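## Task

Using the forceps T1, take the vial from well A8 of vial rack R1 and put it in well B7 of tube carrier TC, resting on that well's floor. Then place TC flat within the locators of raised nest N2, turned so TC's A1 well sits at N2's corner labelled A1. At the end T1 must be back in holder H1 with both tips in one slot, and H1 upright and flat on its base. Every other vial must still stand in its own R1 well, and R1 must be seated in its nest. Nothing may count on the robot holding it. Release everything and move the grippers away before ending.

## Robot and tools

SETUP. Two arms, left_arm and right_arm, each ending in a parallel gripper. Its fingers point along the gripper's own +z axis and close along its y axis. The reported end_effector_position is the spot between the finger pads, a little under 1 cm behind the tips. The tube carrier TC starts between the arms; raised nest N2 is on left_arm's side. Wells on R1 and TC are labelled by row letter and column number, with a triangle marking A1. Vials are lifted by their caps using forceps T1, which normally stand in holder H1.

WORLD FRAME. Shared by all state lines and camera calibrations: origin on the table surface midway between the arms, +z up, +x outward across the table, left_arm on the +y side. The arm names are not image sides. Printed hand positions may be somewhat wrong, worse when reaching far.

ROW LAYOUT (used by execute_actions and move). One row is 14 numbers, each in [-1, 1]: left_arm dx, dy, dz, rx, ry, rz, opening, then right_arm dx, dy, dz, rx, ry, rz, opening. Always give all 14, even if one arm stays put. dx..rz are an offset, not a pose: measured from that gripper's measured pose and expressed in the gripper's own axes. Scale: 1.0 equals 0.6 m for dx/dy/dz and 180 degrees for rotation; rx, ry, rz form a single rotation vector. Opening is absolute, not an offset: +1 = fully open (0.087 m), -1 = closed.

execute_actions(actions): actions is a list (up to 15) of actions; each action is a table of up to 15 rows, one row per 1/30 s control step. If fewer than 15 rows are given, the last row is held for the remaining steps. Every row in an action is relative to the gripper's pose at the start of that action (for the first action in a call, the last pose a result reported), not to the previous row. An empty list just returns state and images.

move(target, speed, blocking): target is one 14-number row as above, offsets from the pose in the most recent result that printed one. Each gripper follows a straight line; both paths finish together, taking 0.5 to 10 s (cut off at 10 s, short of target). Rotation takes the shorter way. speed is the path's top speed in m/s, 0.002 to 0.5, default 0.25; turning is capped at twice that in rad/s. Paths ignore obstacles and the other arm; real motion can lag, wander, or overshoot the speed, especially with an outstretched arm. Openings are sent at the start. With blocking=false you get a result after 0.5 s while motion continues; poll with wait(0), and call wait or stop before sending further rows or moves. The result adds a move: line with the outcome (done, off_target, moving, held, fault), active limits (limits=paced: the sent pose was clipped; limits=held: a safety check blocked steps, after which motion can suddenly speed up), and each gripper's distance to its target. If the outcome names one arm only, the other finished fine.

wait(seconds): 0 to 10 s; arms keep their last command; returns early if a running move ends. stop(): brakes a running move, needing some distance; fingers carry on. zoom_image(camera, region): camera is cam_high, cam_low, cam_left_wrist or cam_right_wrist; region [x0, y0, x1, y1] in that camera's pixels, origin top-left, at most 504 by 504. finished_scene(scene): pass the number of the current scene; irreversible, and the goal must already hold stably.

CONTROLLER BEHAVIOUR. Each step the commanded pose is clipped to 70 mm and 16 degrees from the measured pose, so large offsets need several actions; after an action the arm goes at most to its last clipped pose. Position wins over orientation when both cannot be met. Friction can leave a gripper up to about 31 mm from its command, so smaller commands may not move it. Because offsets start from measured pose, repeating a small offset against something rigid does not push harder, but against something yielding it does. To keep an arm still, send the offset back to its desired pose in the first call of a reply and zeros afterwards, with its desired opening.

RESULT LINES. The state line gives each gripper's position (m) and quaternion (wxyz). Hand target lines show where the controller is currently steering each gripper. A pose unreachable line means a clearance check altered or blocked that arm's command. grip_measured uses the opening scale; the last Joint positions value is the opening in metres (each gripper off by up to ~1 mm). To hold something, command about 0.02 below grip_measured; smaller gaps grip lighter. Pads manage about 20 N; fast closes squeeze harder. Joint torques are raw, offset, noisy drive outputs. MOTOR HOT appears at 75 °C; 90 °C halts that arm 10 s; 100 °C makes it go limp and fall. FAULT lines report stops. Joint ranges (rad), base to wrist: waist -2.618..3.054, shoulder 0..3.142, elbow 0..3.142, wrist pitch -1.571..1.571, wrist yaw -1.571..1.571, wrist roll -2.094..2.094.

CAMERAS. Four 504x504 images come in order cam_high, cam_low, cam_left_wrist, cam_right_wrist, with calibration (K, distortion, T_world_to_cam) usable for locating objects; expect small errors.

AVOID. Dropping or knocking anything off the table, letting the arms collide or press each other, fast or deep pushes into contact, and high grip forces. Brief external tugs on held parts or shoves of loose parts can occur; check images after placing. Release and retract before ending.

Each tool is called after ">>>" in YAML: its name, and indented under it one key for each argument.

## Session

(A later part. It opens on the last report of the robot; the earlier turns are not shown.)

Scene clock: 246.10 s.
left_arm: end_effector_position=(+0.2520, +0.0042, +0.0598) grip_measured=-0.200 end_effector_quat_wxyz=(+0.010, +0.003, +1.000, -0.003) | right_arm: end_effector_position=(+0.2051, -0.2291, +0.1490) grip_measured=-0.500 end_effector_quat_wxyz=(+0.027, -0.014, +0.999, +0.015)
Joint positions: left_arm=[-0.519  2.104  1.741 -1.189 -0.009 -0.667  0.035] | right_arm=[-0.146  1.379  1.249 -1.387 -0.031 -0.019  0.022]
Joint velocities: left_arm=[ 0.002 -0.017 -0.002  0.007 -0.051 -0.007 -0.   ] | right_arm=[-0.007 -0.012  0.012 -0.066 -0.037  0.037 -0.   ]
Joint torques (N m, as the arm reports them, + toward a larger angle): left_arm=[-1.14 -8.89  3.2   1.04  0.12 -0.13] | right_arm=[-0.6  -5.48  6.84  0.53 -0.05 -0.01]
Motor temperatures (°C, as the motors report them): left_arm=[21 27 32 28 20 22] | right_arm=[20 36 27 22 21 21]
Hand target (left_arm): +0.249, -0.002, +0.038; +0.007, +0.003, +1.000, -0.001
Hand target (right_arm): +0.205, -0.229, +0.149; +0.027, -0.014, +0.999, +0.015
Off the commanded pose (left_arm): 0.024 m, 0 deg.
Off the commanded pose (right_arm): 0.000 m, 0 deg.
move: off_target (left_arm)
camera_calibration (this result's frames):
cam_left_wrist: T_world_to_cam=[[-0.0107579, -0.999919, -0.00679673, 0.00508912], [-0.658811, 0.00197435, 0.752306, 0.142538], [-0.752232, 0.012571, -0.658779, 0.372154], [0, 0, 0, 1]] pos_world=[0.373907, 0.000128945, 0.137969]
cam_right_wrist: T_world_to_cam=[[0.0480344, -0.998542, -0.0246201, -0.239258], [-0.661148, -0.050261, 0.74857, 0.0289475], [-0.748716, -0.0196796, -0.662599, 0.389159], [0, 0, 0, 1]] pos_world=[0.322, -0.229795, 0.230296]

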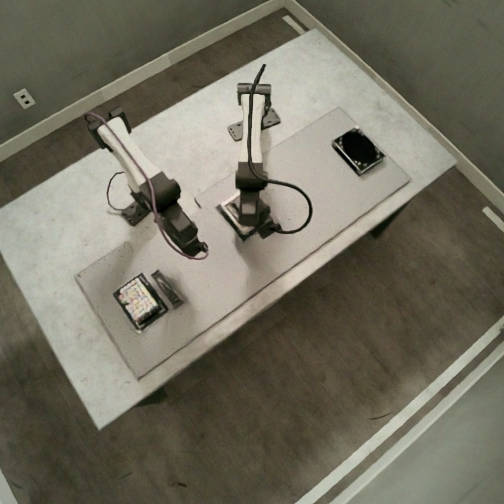

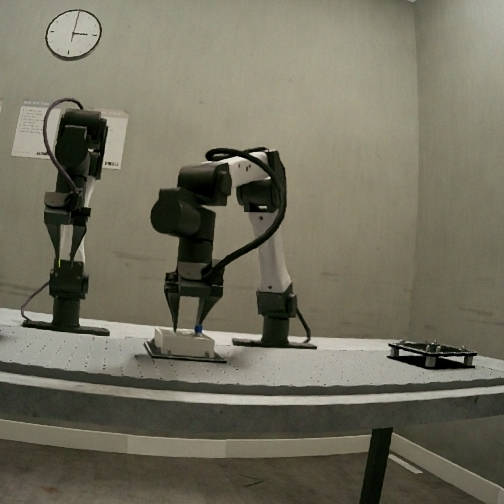

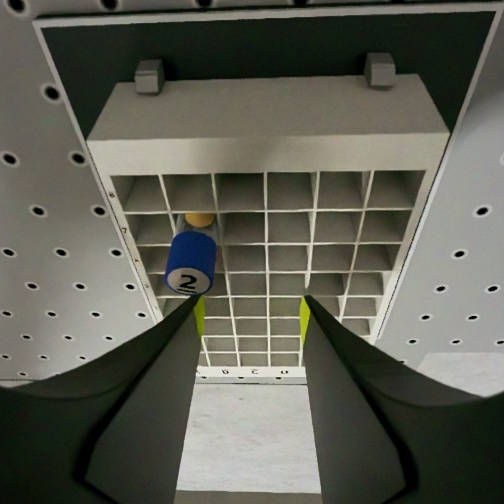

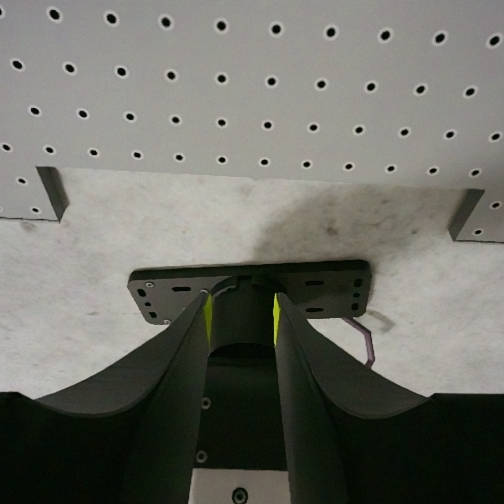

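>>> move:
  target: [0.006,-0.018,-0.012,0,0,0,-0.2,0,0,0,0,0,0,-0.5]
  speed: 0.012

>>> move:
  target: [0,0,0.05,0,0,0,-0.2,0,0,0,0,0,0,-0.5]
  speed: 0.012

Scene clock: 247.93 s.
left_arm: end_effector_position=(+0.2512, -0.0029, +0.0685) grip_measured=-0.200 end_effector_quat_wxyz=(+0.016, +0.003, +1.000, -0.007) | right_arm: end_effector_position=(+0.2051, -0.2291, +0.1490) grip_measured=-0.500 end_effector_quat_wxyz=(+0.027, -0.014, +0.999, +0.015)
Joint positions: left_arm=[-0.535  2.099  1.771 -1.208 -0.01  -0.682  0.035] | right_arm=[-0.146  1.379  1.249 -1.387 -0.031 -0.019  0.022]
Joint velocities: left_arm=[-0.007 -0.007 -0.007 -0.081 -0.022 -0.022  0.   ] | right_arm=[-0.007  0.007 -0.007 -0.007 -0.007  0.037 -0.001]
Joint torques (N m, as the arm reports them, + toward a larger angle): left_arm=[-0.81 -9.76  8.64  0.37  0.12 -0.09] | right_arm=[-0.51 -5.47  6.8   0.59 -0.09 -0.06]
Motor temperatures (°C, as the motors report them): left_arm=[21 28 32 27 20 22] | right_arm=[20 35 27 22 21 21]
Hand target (left_arm): +0.248, -0.006, +0.067; +0.010, +0.003, +1.000, -0.002
Hand target (right_arm): +0.205, -0.229, +0.149; +0.027, -0.014, +0.999, +0.015
Off the commanded pose (left_arm): 0.005 m, 1 deg.
Off the commanded pose (right_arm): 0.000 m, 0 deg.
move: done
camera_calibration (this result's frames):
cam_left_wrist: T_world_to_cam=[[-0.0110854, -0.999936, 0.00217711, -0.00248996], [-0.668112, 0.00902664, 0.744006, 0.13832], [-0.743978, 0.00679305, -0.668169, 0.375915], [0, 0, 0, 1]] pos_world=[0.372058, -0.00629198, 0.14827]
cam_right_wrist: T_world_to_cam=[[0.0480344, -0.998542, -0.0246201, -0.239258], [-0.661148, -0.050261, 0.74857, 0.0289475], [-0.748716, -0.0196796, -0.662599, 0.389159], [0, 0, 0, 1]] pos_world=[0.322, -0.229795, 0.230296]

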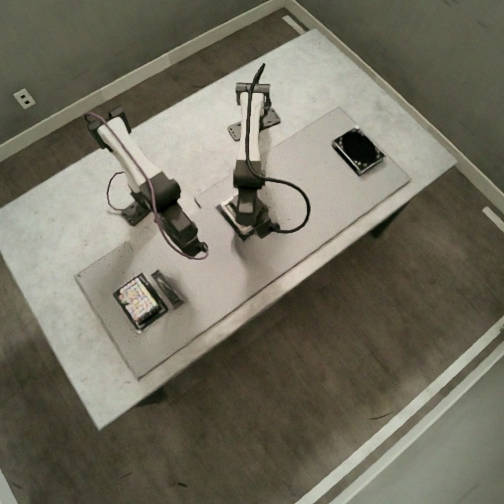

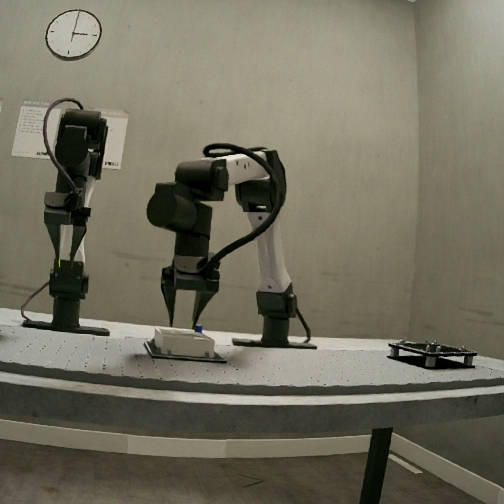

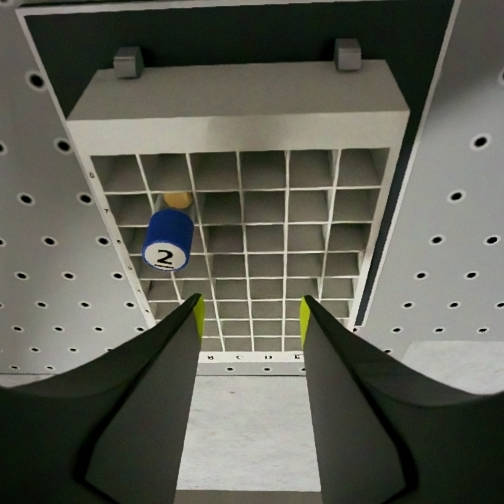

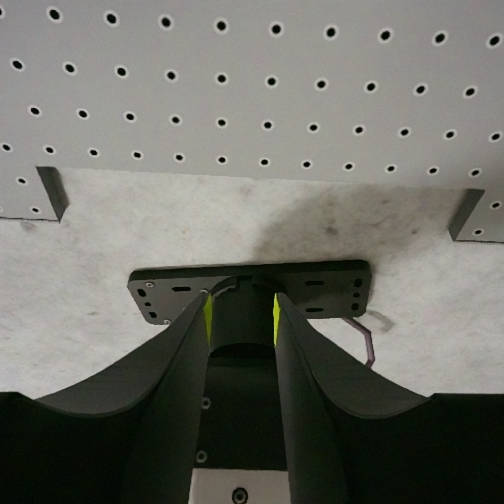

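Scene clock: 250.67 s.
left_arm: end_effector_position=(+0.2550, -0.0061, +0.0602) grip_measured=-0.200 end_effector_quat_wxyz=(+0.027, +0.003, +1.000, -0.016) | right_arm: end_effector_position=(+0.2051, -0.2291, +0.1490) grip_measured=-0.500 end_effector_quat_wxyz=(+0.027, -0.014, +0.999, +0.015)
Joint positions: left_arm=[-0.535  2.095  1.734 -1.148 -0.009 -0.682  0.035] | right_arm=[-0.146  1.379  1.249 -1.387 -0.031 -0.019  0.022]
Joint velocities: left_arm=[-0.007 -0.017  0.012 -0.007  0.022  0.037 -0.   ] | right_arm=[-0.012 -0.002 -0.007  0.007  0.051  0.007  0.001]
Joint torques (N m, as the arm reports them, + toward a larger angle): left_arm=[ 0.21 -9.05  3.24  0.96  0.12  0.07] | right_arm=[-0.44 -5.48  6.82  0.59 -0.06 -0.05]
Motor temperatures (°C, as the motors report them): left_arm=[21 29 32 27 20 22] | right_arm=[20 35 27 22 21 21]
Hand target (left_arm): +0.252, -0.003, +0.039; +0.016, +0.003, +1.000, -0.007
Hand target (right_arm): +0.205, -0.229, +0.149; +0.027, -0.014, +0.999, +0.015
Off the commanded pose (left_arm): 0.022 m, 2 deg.
Off the commanded pose (right_arm): 0.000 m, 0 deg.
move: off_target (left_arm)
camera_calibration (this result's frames):
cam_left_wrist: T_world_to_cam=[[-0.0113273, -0.999747, 0.0194411, -0.00661136], [-0.683349, 0.0219334, 0.729762, 0.151885], [-0.730004, -0.00501886, -0.683425, 0.370491], [0, 0, 0, 1]] pos_world=[0.374175, -0.0080816, 0.142491]
cam_right_wrist: T_world_to_cam=[[0.0480344, -0.998542, -0.0246201, -0.239258], [-0.661148, -0.050261, 0.74857, 0.0289475], [-0.748716, -0.0196796, -0.662599, 0.389159], [0, 0, 0, 1]] pos_world=[0.322, -0.229795, 0.230296]

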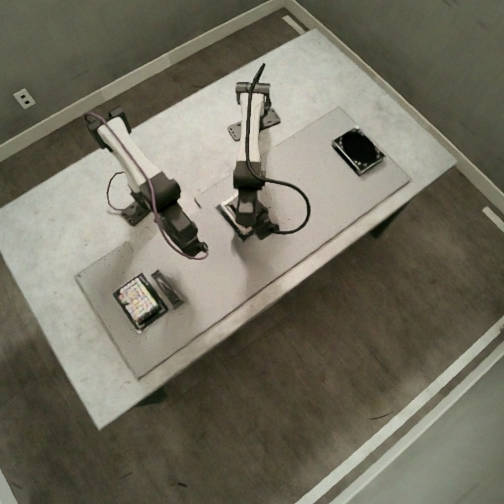

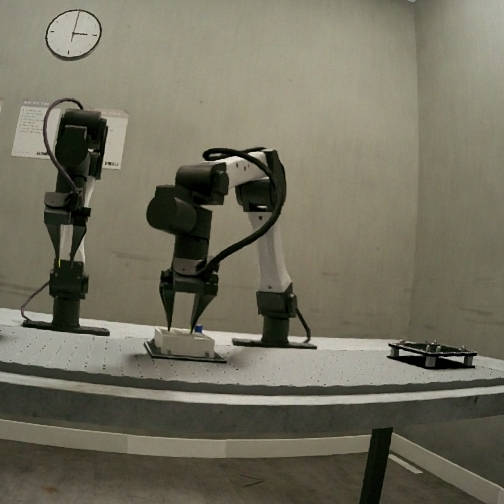

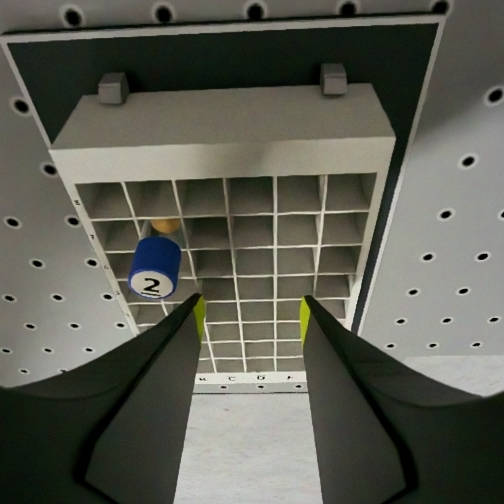

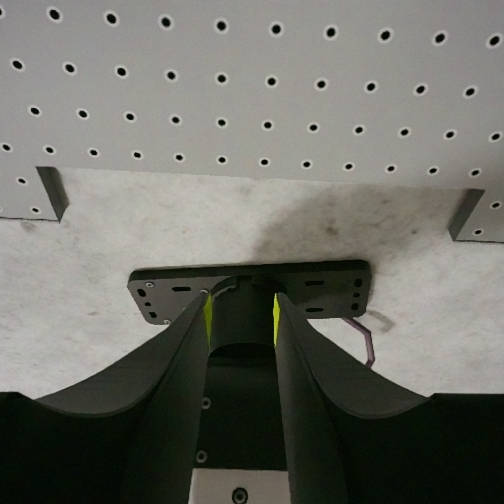

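>>> move:
  target: [0.005,0.008,-0.02,-0.01,0.017,0,1,0,0,0,0,0,0,-0.5]
  speed: 0.02

>>> move:
  target: [0,0,0.06,0,0,0,1,0,0,0,0,0,0,-0.5]
  speed: 0.012

Scene clock: 252.93 s.
left_arm: end_effector_position=(+0.2479, -0.0068, +0.0813) grip_measured=+0.998 end_effector_quat_wxyz=(+0.015, +0.005, +1.000, -0.013) | right_arm: end_effector_position=(+0.2051, -0.2291, +0.1490) grip_measured=-0.500 end_effector_quat_wxyz=(+0.027, -0.014, +0.999, +0.015)
Joint positions: left_arm=[-0.543  2.091  1.809 -1.249  0.001 -0.687  0.087] | right_arm=[-0.146  1.379  1.249 -1.387 -0.031 -0.019  0.022]
Joint velocities: left_arm=[ 0.002 -0.022 -0.007 -0.081  0.007  0.022 -0.001] | right_arm=[ 0.012 -0.007 -0.002  0.007  0.066  0.022  0.001]
Joint torques (N m, as the arm reports them, + toward a larger angle): left_arm=[ 1.23 -8.25  8.6   0.39  0.07  0.15] | right_arm=[-0.64 -5.44  6.93  0.57 -0.08 -0.07]
Motor temperatures (°C, as the motors report them): left_arm=[21 30 32 27 20 22] | right_arm=[20 35 27 22 21 21]
Hand target (left_arm): +0.251, -0.001, +0.072; +0.001, +0.002, +1.000, -0.000
Hand target (right_arm): +0.205, -0.229, +0.149; +0.027, -0.014, +0.999, +0.015
Off the commanded pose (left_arm): 0.012 m, 2 deg.
Off the commanded pose (right_arm): 0.000 m, 0 deg.
move: off_target (left_arm)
camera_calibration (this result's frames):
cam_left_wrist: T_world_to_cam=[[-0.0148997, -0.999794, 0.0137975, -0.00649451], [-0.665355, 0.0202142, 0.746254, 0.125866], [-0.746379, 0.00193874, -0.665519, 0.38236], [0, 0, 0, 1]] pos_world=[0.369034, -0.00977876, 0.160629]
cam_right_wrist: T_world_to_cam=[[0.0480344, -0.998542, -0.0246201, -0.239258], [-0.661148, -0.050261, 0.74857, 0.0289475], [-0.748716, -0.0196796, -0.662599, 0.389159], [0, 0, 0, 1]] pos_world=[0.322, -0.229795, 0.230296]

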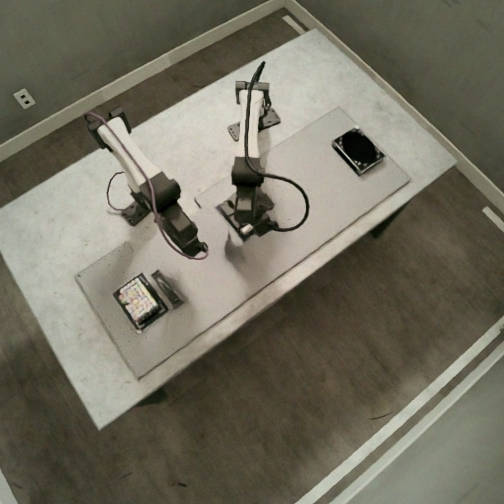

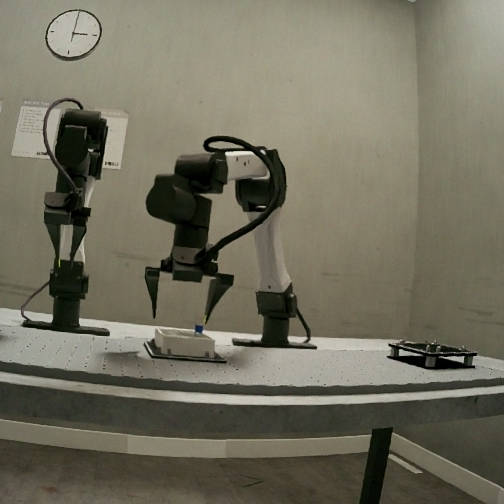

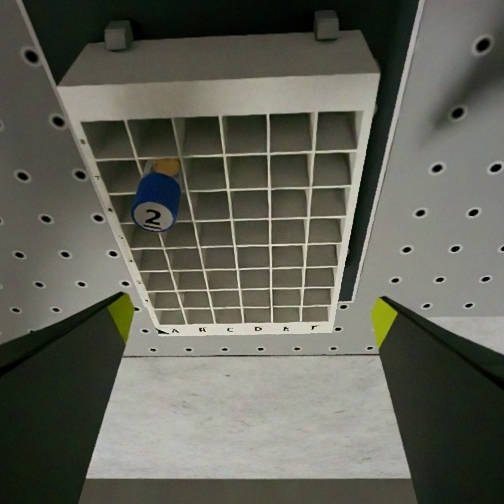

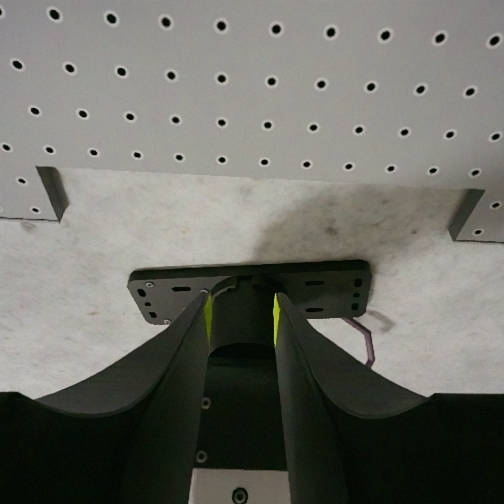

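Scene clock: 256.17 s.
left_arm: end_effector_position=(+0.2529, -0.0110, +0.0617) grip_measured=+0.998 end_effector_quat_wxyz=(+0.027, +0.005, +0.999, -0.023) | right_arm: end_effector_position=(+0.2051, -0.2291, +0.1490) grip_measured=-0.500 end_effector_quat_wxyz=(+0.027, -0.014, +0.999, +0.015)
Joint positions: left_arm=[-0.543  2.091  1.733 -1.141  0.001 -0.687  0.087] | right_arm=[-0.146  1.379  1.249 -1.387 -0.031 -0.019  0.022]
Joint velocities: left_arm=[-0.007 -0.002 -0.007  0.037 -0.022 -0.007 -0.001] | right_arm=[-0.002 -0.002 -0.012 -0.081 -0.022 -0.007 -0.   ]
Joint torques (N m, as the arm reports them, + toward a larger angle): left_arm=[ 0.16 -9.39  4.6   0.77  0.11  0.03] | right_arm=[-0.62 -5.45  6.83  0.55 -0.07 -0.07]
Motor temperatures (°C, as the motors report them): left_arm=[21 31 32 27 20 22] | right_arm=[20 34 27 22 21 21]
Hand target (left_arm): +0.249, -0.007, +0.046; +0.015, +0.005, +1.000, -0.013
Hand target (right_arm): +0.205, -0.229, +0.149; +0.027, -0.014, +0.999, +0.015
Off the commanded pose (left_arm): 0.017 m, 2 deg.
Off the commanded pose (right_arm): 0.000 m, 0 deg.
move: off_target (left_arm)
camera_calibration (this result's frames):
cam_left_wrist: T_world_to_cam=[[-0.0154869, -0.999303, 0.033967, -0.0114163], [-0.683493, 0.0353752, 0.729099, 0.149696], [-0.729793, -0.0119247, -0.683564, 0.369837], [0, 0, 0, 1]] pos_world=[0.372043, -0.0122937, 0.144052]
cam_right_wrist: T_world_to_cam=[[0.0480344, -0.998542, -0.0246201, -0.239258], [-0.661148, -0.050261, 0.74857, 0.0289475], [-0.748716, -0.0196796, -0.662599, 0.389159], [0, 0, 0, 1]] pos_world=[0.322, -0.229795, 0.230296]

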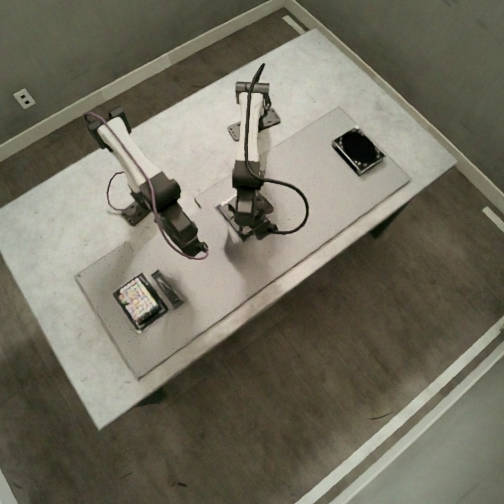

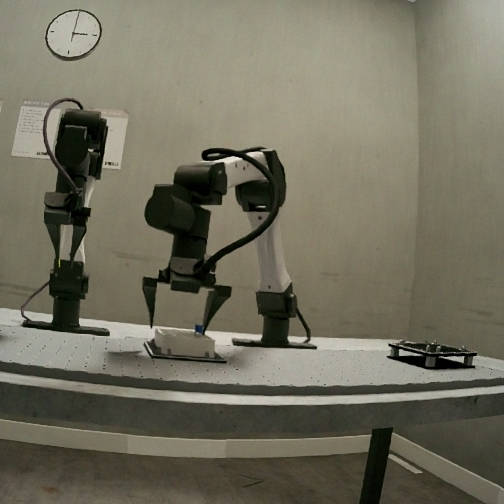

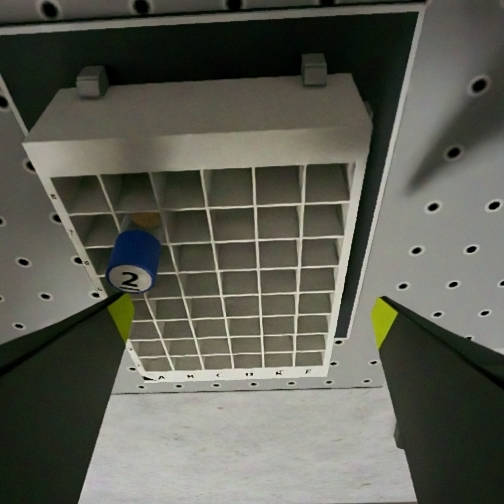

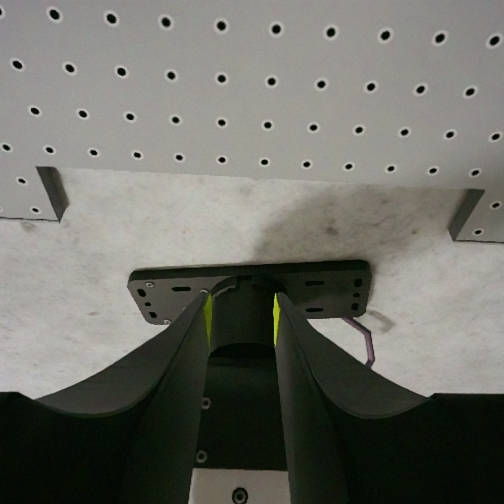

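>>> move:
  target: [0,0.024,-0.008,-0.014,0.017,0,1,0,0,0,0,0,0,-0.5]
  speed: 0.012

Scene clock: 259.60 s.
left_arm: end_effector_position=(+0.2503, -0.0007, +0.0732) grip_measured=+0.998 end_effector_quat_wxyz=(+0.012, +0.004, +1.000, -0.011) | right_arm: end_effector_position=(+0.2051, -0.2291, +0.1490) grip_measured=-0.500 end_effector_quat_wxyz=(+0.027, -0.014, +0.999, +0.015)
Joint positions: left_arm=[-0.527  2.091  1.776 -1.222  0.001 -0.672  0.087] | right_arm=[-0.146  1.379  1.249 -1.387 -0.031 -0.019  0.022]
Joint velocities: left_arm=[ 0.007 -0.007  0.007  0.022 -0.022  0.007  0.   ] | right_arm=[-0.027 -0.007  0.002 -0.066 -0.066 -0.022  0.   ]
Joint torques (N m, as the arm reports them, + toward a larger angle): left_arm=[ 0.84 -8.77  8.63  0.34  0.1   0.13] | right_arm=[-0.54 -5.55  6.79  0.52 -0.07 -0.03]
Motor temperatures (°C, as the motors report them): left_arm=[21 32 32 27 20 22] | right_arm=[20 34 27 22 21 21]
Hand target (left_arm): +0.253, +0.004, +0.066; +0.001, +0.004, +1.000, -0.001
Hand target (right_arm): +0.205, -0.229, +0.149; +0.027, -0.014, +0.999, +0.015
Off the commanded pose (left_arm): 0.009 m, 2 deg.
Off the commanded pose (right_arm): 0.000 m, 0 deg.
move: done
camera_calibration (this result's frames):
cam_left_wrist: T_world_to_cam=[[-0.0140765, -0.999855, 0.00959077, -0.000143623], [-0.662104, 0.0165082, 0.74923, 0.132402], [-0.74928, 0.00419643, -0.66224, 0.379247], [0, 0, 0, 1]] pos_world=[0.371824, -0.0039208, 0.151954]
cam_right_wrist: T_world_to_cam=[[0.0480344, -0.998542, -0.0246201, -0.239258], [-0.661148, -0.050261, 0.74857, 0.0289475], [-0.748716, -0.0196796, -0.662599, 0.389159], [0, 0, 0, 1]] pos_world=[0.322, -0.229795, 0.230296]

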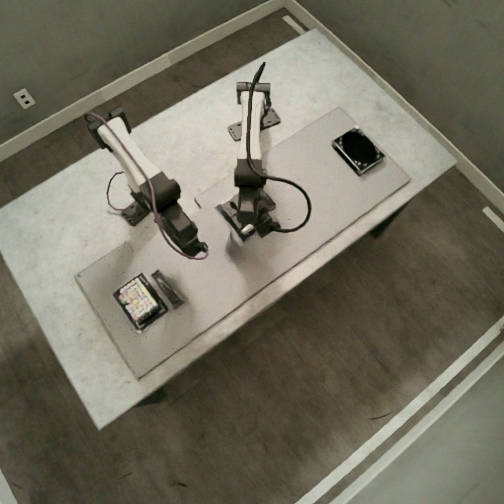

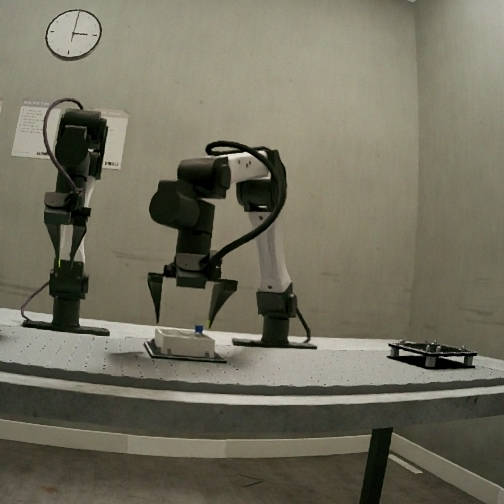

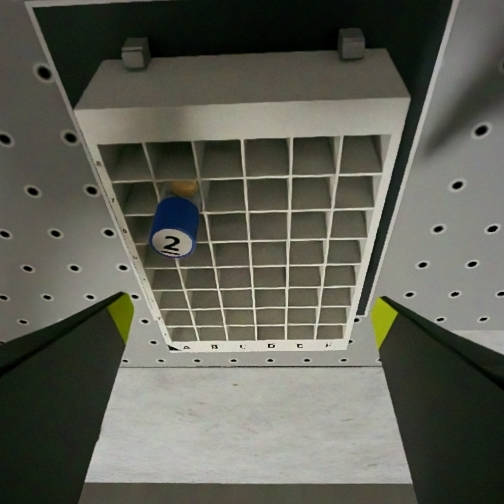

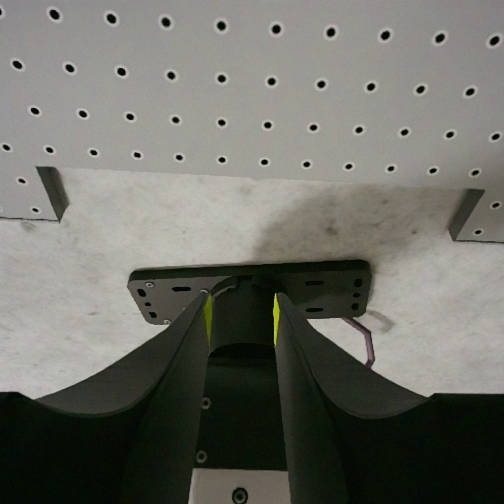

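Compensate drift with +y.

>>> move:
  target: [0,0.014,0.07,-0.007,0.008,0,1,0,0,0,0,0,0,-0.5]
  speed: 0.012

Scene clock: 263.70 s.
left_arm: end_effector_position=(+0.2526, -0.0025, +0.0605) grip_measured=+0.998 end_effector_quat_wxyz=(+0.019, +0.005, +1.000, -0.016) | right_arm: end_effector_position=(+0.2051, -0.2291, +0.1490) grip_measured=-0.500 end_effector_quat_wxyz=(+0.027, -0.014, +0.999, +0.015)
Joint positions: left_arm=[-0.527  2.091  1.727 -1.157  0.001 -0.67   0.087] | right_arm=[-0.146  1.379  1.249 -1.387 -0.031 -0.019  0.022]
Joint velocities: left_arm=[-0.012 -0.007 -0.032 -0.007 -0.037  0.051 -0.   ] | right_arm=[ 0.007 -0.012  0.002 -0.022 -0.022 -0.007  0.   ]
Joint torques (N m, as the arm reports them, + toward a larger angle): left_arm=[ 1.22 -7.85  2.63  0.91  0.12  0.17] | right_arm=[-0.71 -5.41  6.82  0.53 -0.09 -0.07]
Motor temperatures (°C, as the motors report them): left_arm=[21 33 32 27 20 22] | right_arm=[20 34 28 22 21 21]
Hand target (left_arm): +0.251, +0.007, +0.033; -0.001, +0.004, +1.000, +0.000
Hand target (right_arm): +0.205, -0.229, +0.149; +0.027, -0.014, +0.999, +0.015
Off the commanded pose (left_arm): 0.031 m, 3 deg.
Off the commanded pose (right_arm): 0.000 m, 0 deg.
move: off_target (left_arm)
camera_calibration (this result's frames):
cam_left_wrist: T_world_to_cam=[[-0.016556, -0.999665, 0.0198828, -0.00176702], [-0.671814, 0.0258498, 0.740269, 0.146448], [-0.740535, -0.00110167, -0.672017, 0.370996], [0, 0, 0, 1]] pos_world=[0.373091, -0.00514335, 0.14094]
cam_right_wrist: T_world_to_cam=[[0.0480344, -0.998542, -0.0246201, -0.239258], [-0.661148, -0.050261, 0.74857, 0.0289475], [-0.748716, -0.0196796, -0.662599, 0.389159], [0, 0, 0, 1]] pos_world=[0.322, -0.229795, 0.230296]

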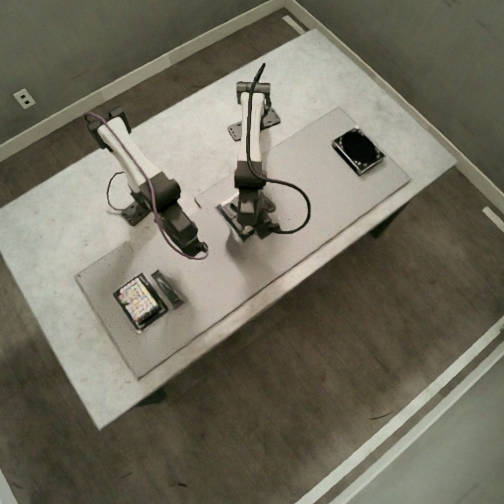

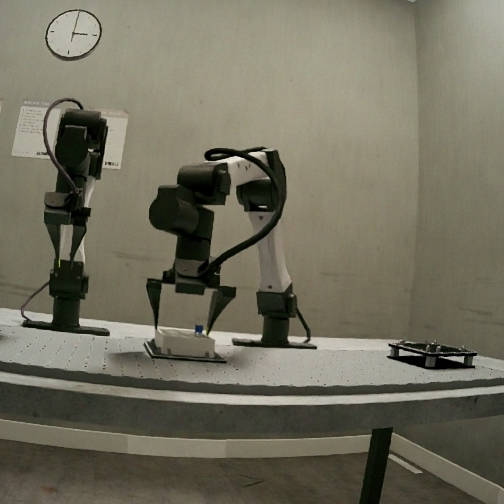

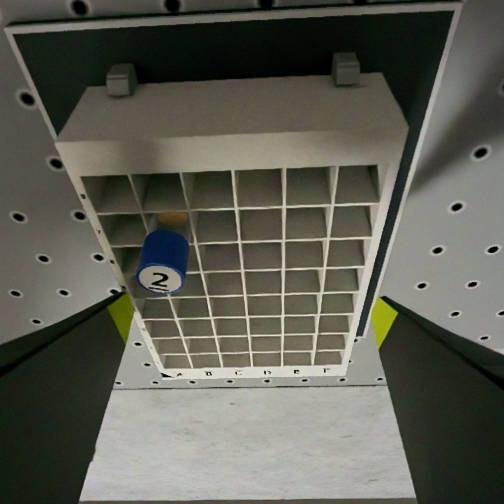

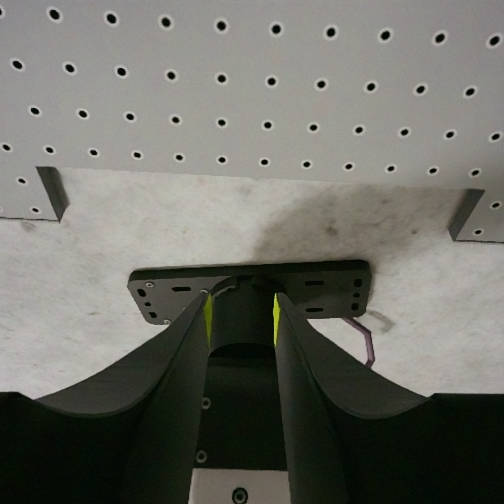

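>>> move:
  target: [0,0.022,0.004,0,0,0,1,0,0,0,0,0,0,-0.5]
  speed: 0.01

>>> move:
  target: [0,0.004,0.06,-0.007,0.008,0,1,0,0,0,0,0,0,-0.5]
  speed: 0.012

Scene clock: 265.67 s.
left_arm: end_effector_position=(+0.2533, +0.0004, +0.0577) grip_measured=+0.998 end_effector_quat_wxyz=(+0.020, +0.006, +1.000, -0.021) | right_arm: end_effector_position=(+0.2051, -0.2291, +0.1490) grip_measured=-0.500 end_effector_quat_wxyz=(+0.027, -0.014, +0.999, +0.015)
Joint positions: left_arm=[-0.518  2.08   1.698 -1.131  0.009 -0.659  0.087] | right_arm=[-0.146  1.379  1.249 -1.387 -0.031 -0.019  0.022]
Joint velocities: left_arm=[ 0.012  0.007 -0.017 -0.007 -0.037 -0.007  0.001] | right_arm=[-0.002 -0.007 -0.017 -0.007  0.007  0.007 -0.   ]
Joint torques (N m, as the arm reports them, + toward a larger angle): left_arm=[  1.23 -12.08   4.9    0.53   0.07   0.15] | right_arm=[-0.54 -5.41  6.73  0.58 -0.05 -0.05]
Motor temperatures (°C, as the motors report them): left_arm=[21 33 32 27 20 22] | right_arm=[20 34 28 22 21 21]
Hand target (left_arm): +0.253, +0.010, +0.058; +0.019, +0.005, +1.000, -0.016
Hand target (right_arm): +0.205, -0.229, +0.149; +0.027, -0.014, +0.999, +0.015
Off the commanded pose (left_arm): 0.010 m, 1 deg.
Off the commanded pose (right_arm): 0.000 m, 0 deg.
move: done
camera_calibration (this result's frames):
cam_left_wrist: T_world_to_cam=[[-0.018523, -0.999367, 0.0303709, 0.00109785], [-0.673158, 0.0349252, 0.738673, 0.149305], [-0.739267, -0.00676197, -0.673379, 0.369322], [0, 0, 0, 1]] pos_world=[0.373554, -0.00162, 0.138373]
cam_right_wrist: T_world_to_cam=[[0.0480344, -0.998542, -0.0246201, -0.239258], [-0.661148, -0.050261, 0.74857, 0.0289475], [-0.748716, -0.0196796, -0.662599, 0.389159], [0, 0, 0, 1]] pos_world=[0.322, -0.229795, 0.230296]

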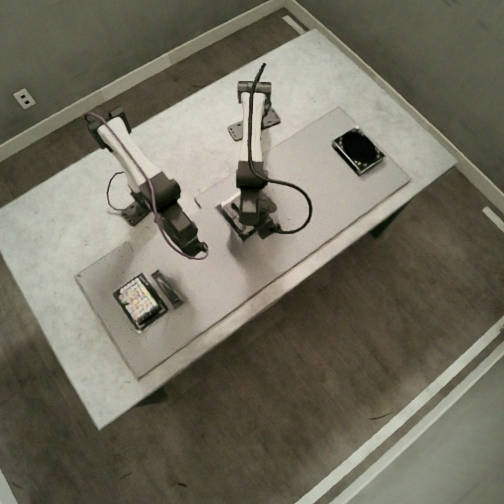

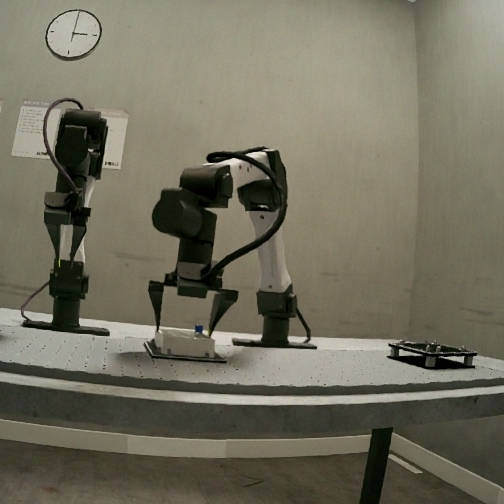

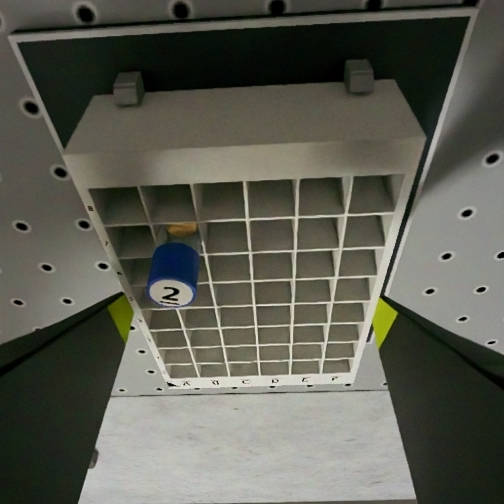

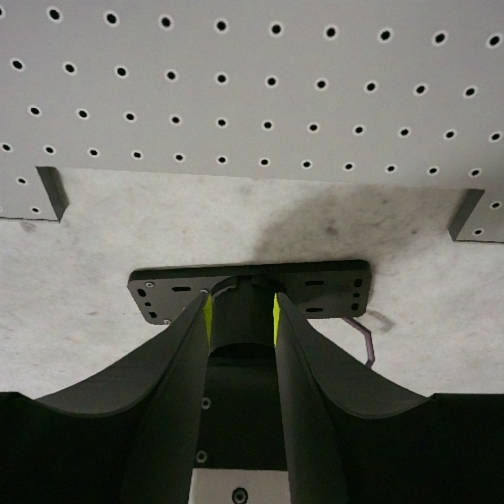

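Scene clock: 268.93 s.
left_arm: end_effector_position=(+0.2586, -0.0018, +0.0407) grip_measured=+0.998 end_effector_quat_wxyz=(+0.025, +0.006, +0.999, -0.019) | right_arm: end_effector_position=(+0.2051, -0.2291, +0.1490) grip_measured=-0.500 end_effector_quat_wxyz=(+0.027, -0.014, +0.999, +0.015)
Joint positions: left_arm=[-0.518  2.108  1.674 -1.075 -0.    -0.659  0.087] | right_arm=[-0.146  1.379  1.249 -1.387 -0.031 -0.019  0.022]
Joint velocities: left_arm=[ 0.002  0.007 -0.007  0.037  0.066 -0.007  0.001] | right_arm=[-0.012 -0.002  0.002  0.007 -0.051 -0.022 -0.   ]
Joint torques (N m, as the arm reports them, + toward a larger angle): left_arm=[ 0.39 -8.38  5.27  0.71  0.19  0.08] | right_arm=[-0.52 -5.48  6.75  0.56 -0.05 -0.06]
Motor temperatures (°C, as the motors report them): left_arm=[21 34 32 27 20 22] | right_arm=[20 33 28 22 21 21]
Hand target (left_arm): +0.255, +0.002, +0.022; +0.008, +0.006, +1.000, -0.010
Hand target (right_arm): +0.205, -0.229, +0.149; +0.027, -0.014, +0.999, +0.015
Off the commanded pose (left_arm): 0.020 m, 2 deg.
Off the commanded pose (right_arm): 0.000 m, 0 deg.
move: off_target (left_arm)
camera_calibration (this result's frames):
cam_left_wrist: T_world_to_cam=[[-0.0182341, -0.999498, 0.0258956, -0.000357894], [-0.679995, 0.0313845, 0.732545, 0.16753], [-0.73299, -0.00425158, -0.680226, 0.360458], [0, 0, 0, 1]] pos_world=[0.378126, -0.00408305, 0.122479]
cam_right_wrist: T_world_to_cam=[[0.0480344, -0.998542, -0.0246201, -0.239258], [-0.661148, -0.050261, 0.74857, 0.0289475], [-0.748716, -0.0196796, -0.662599, 0.389159], [0, 0, 0, 1]] pos_world=[0.322, -0.229795, 0.230296]

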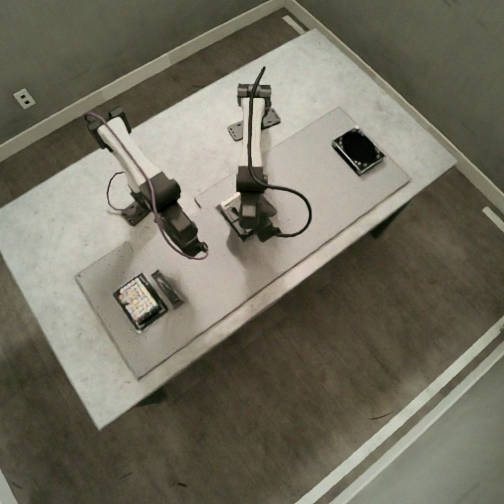

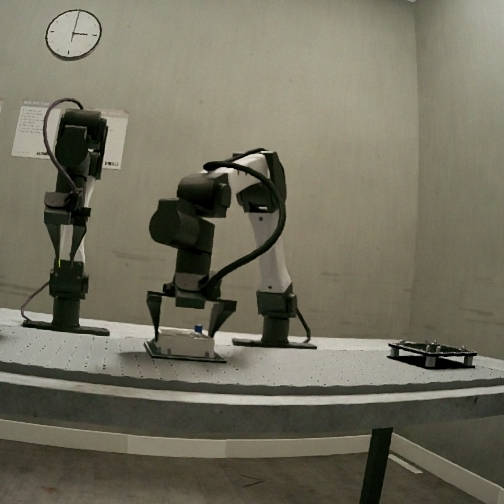

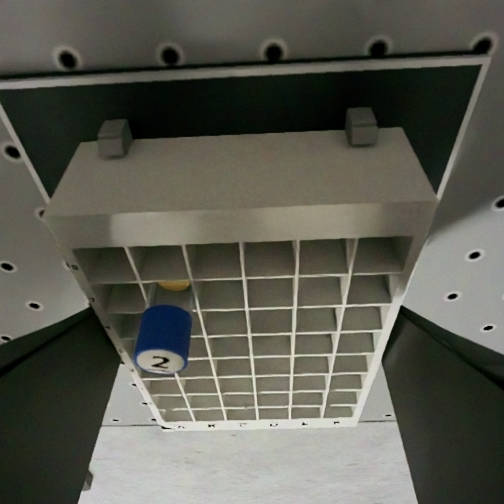

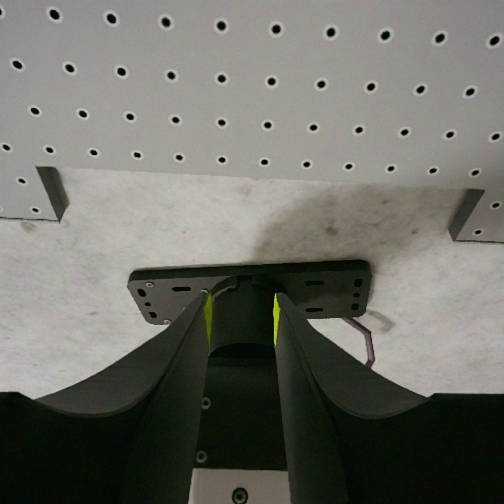

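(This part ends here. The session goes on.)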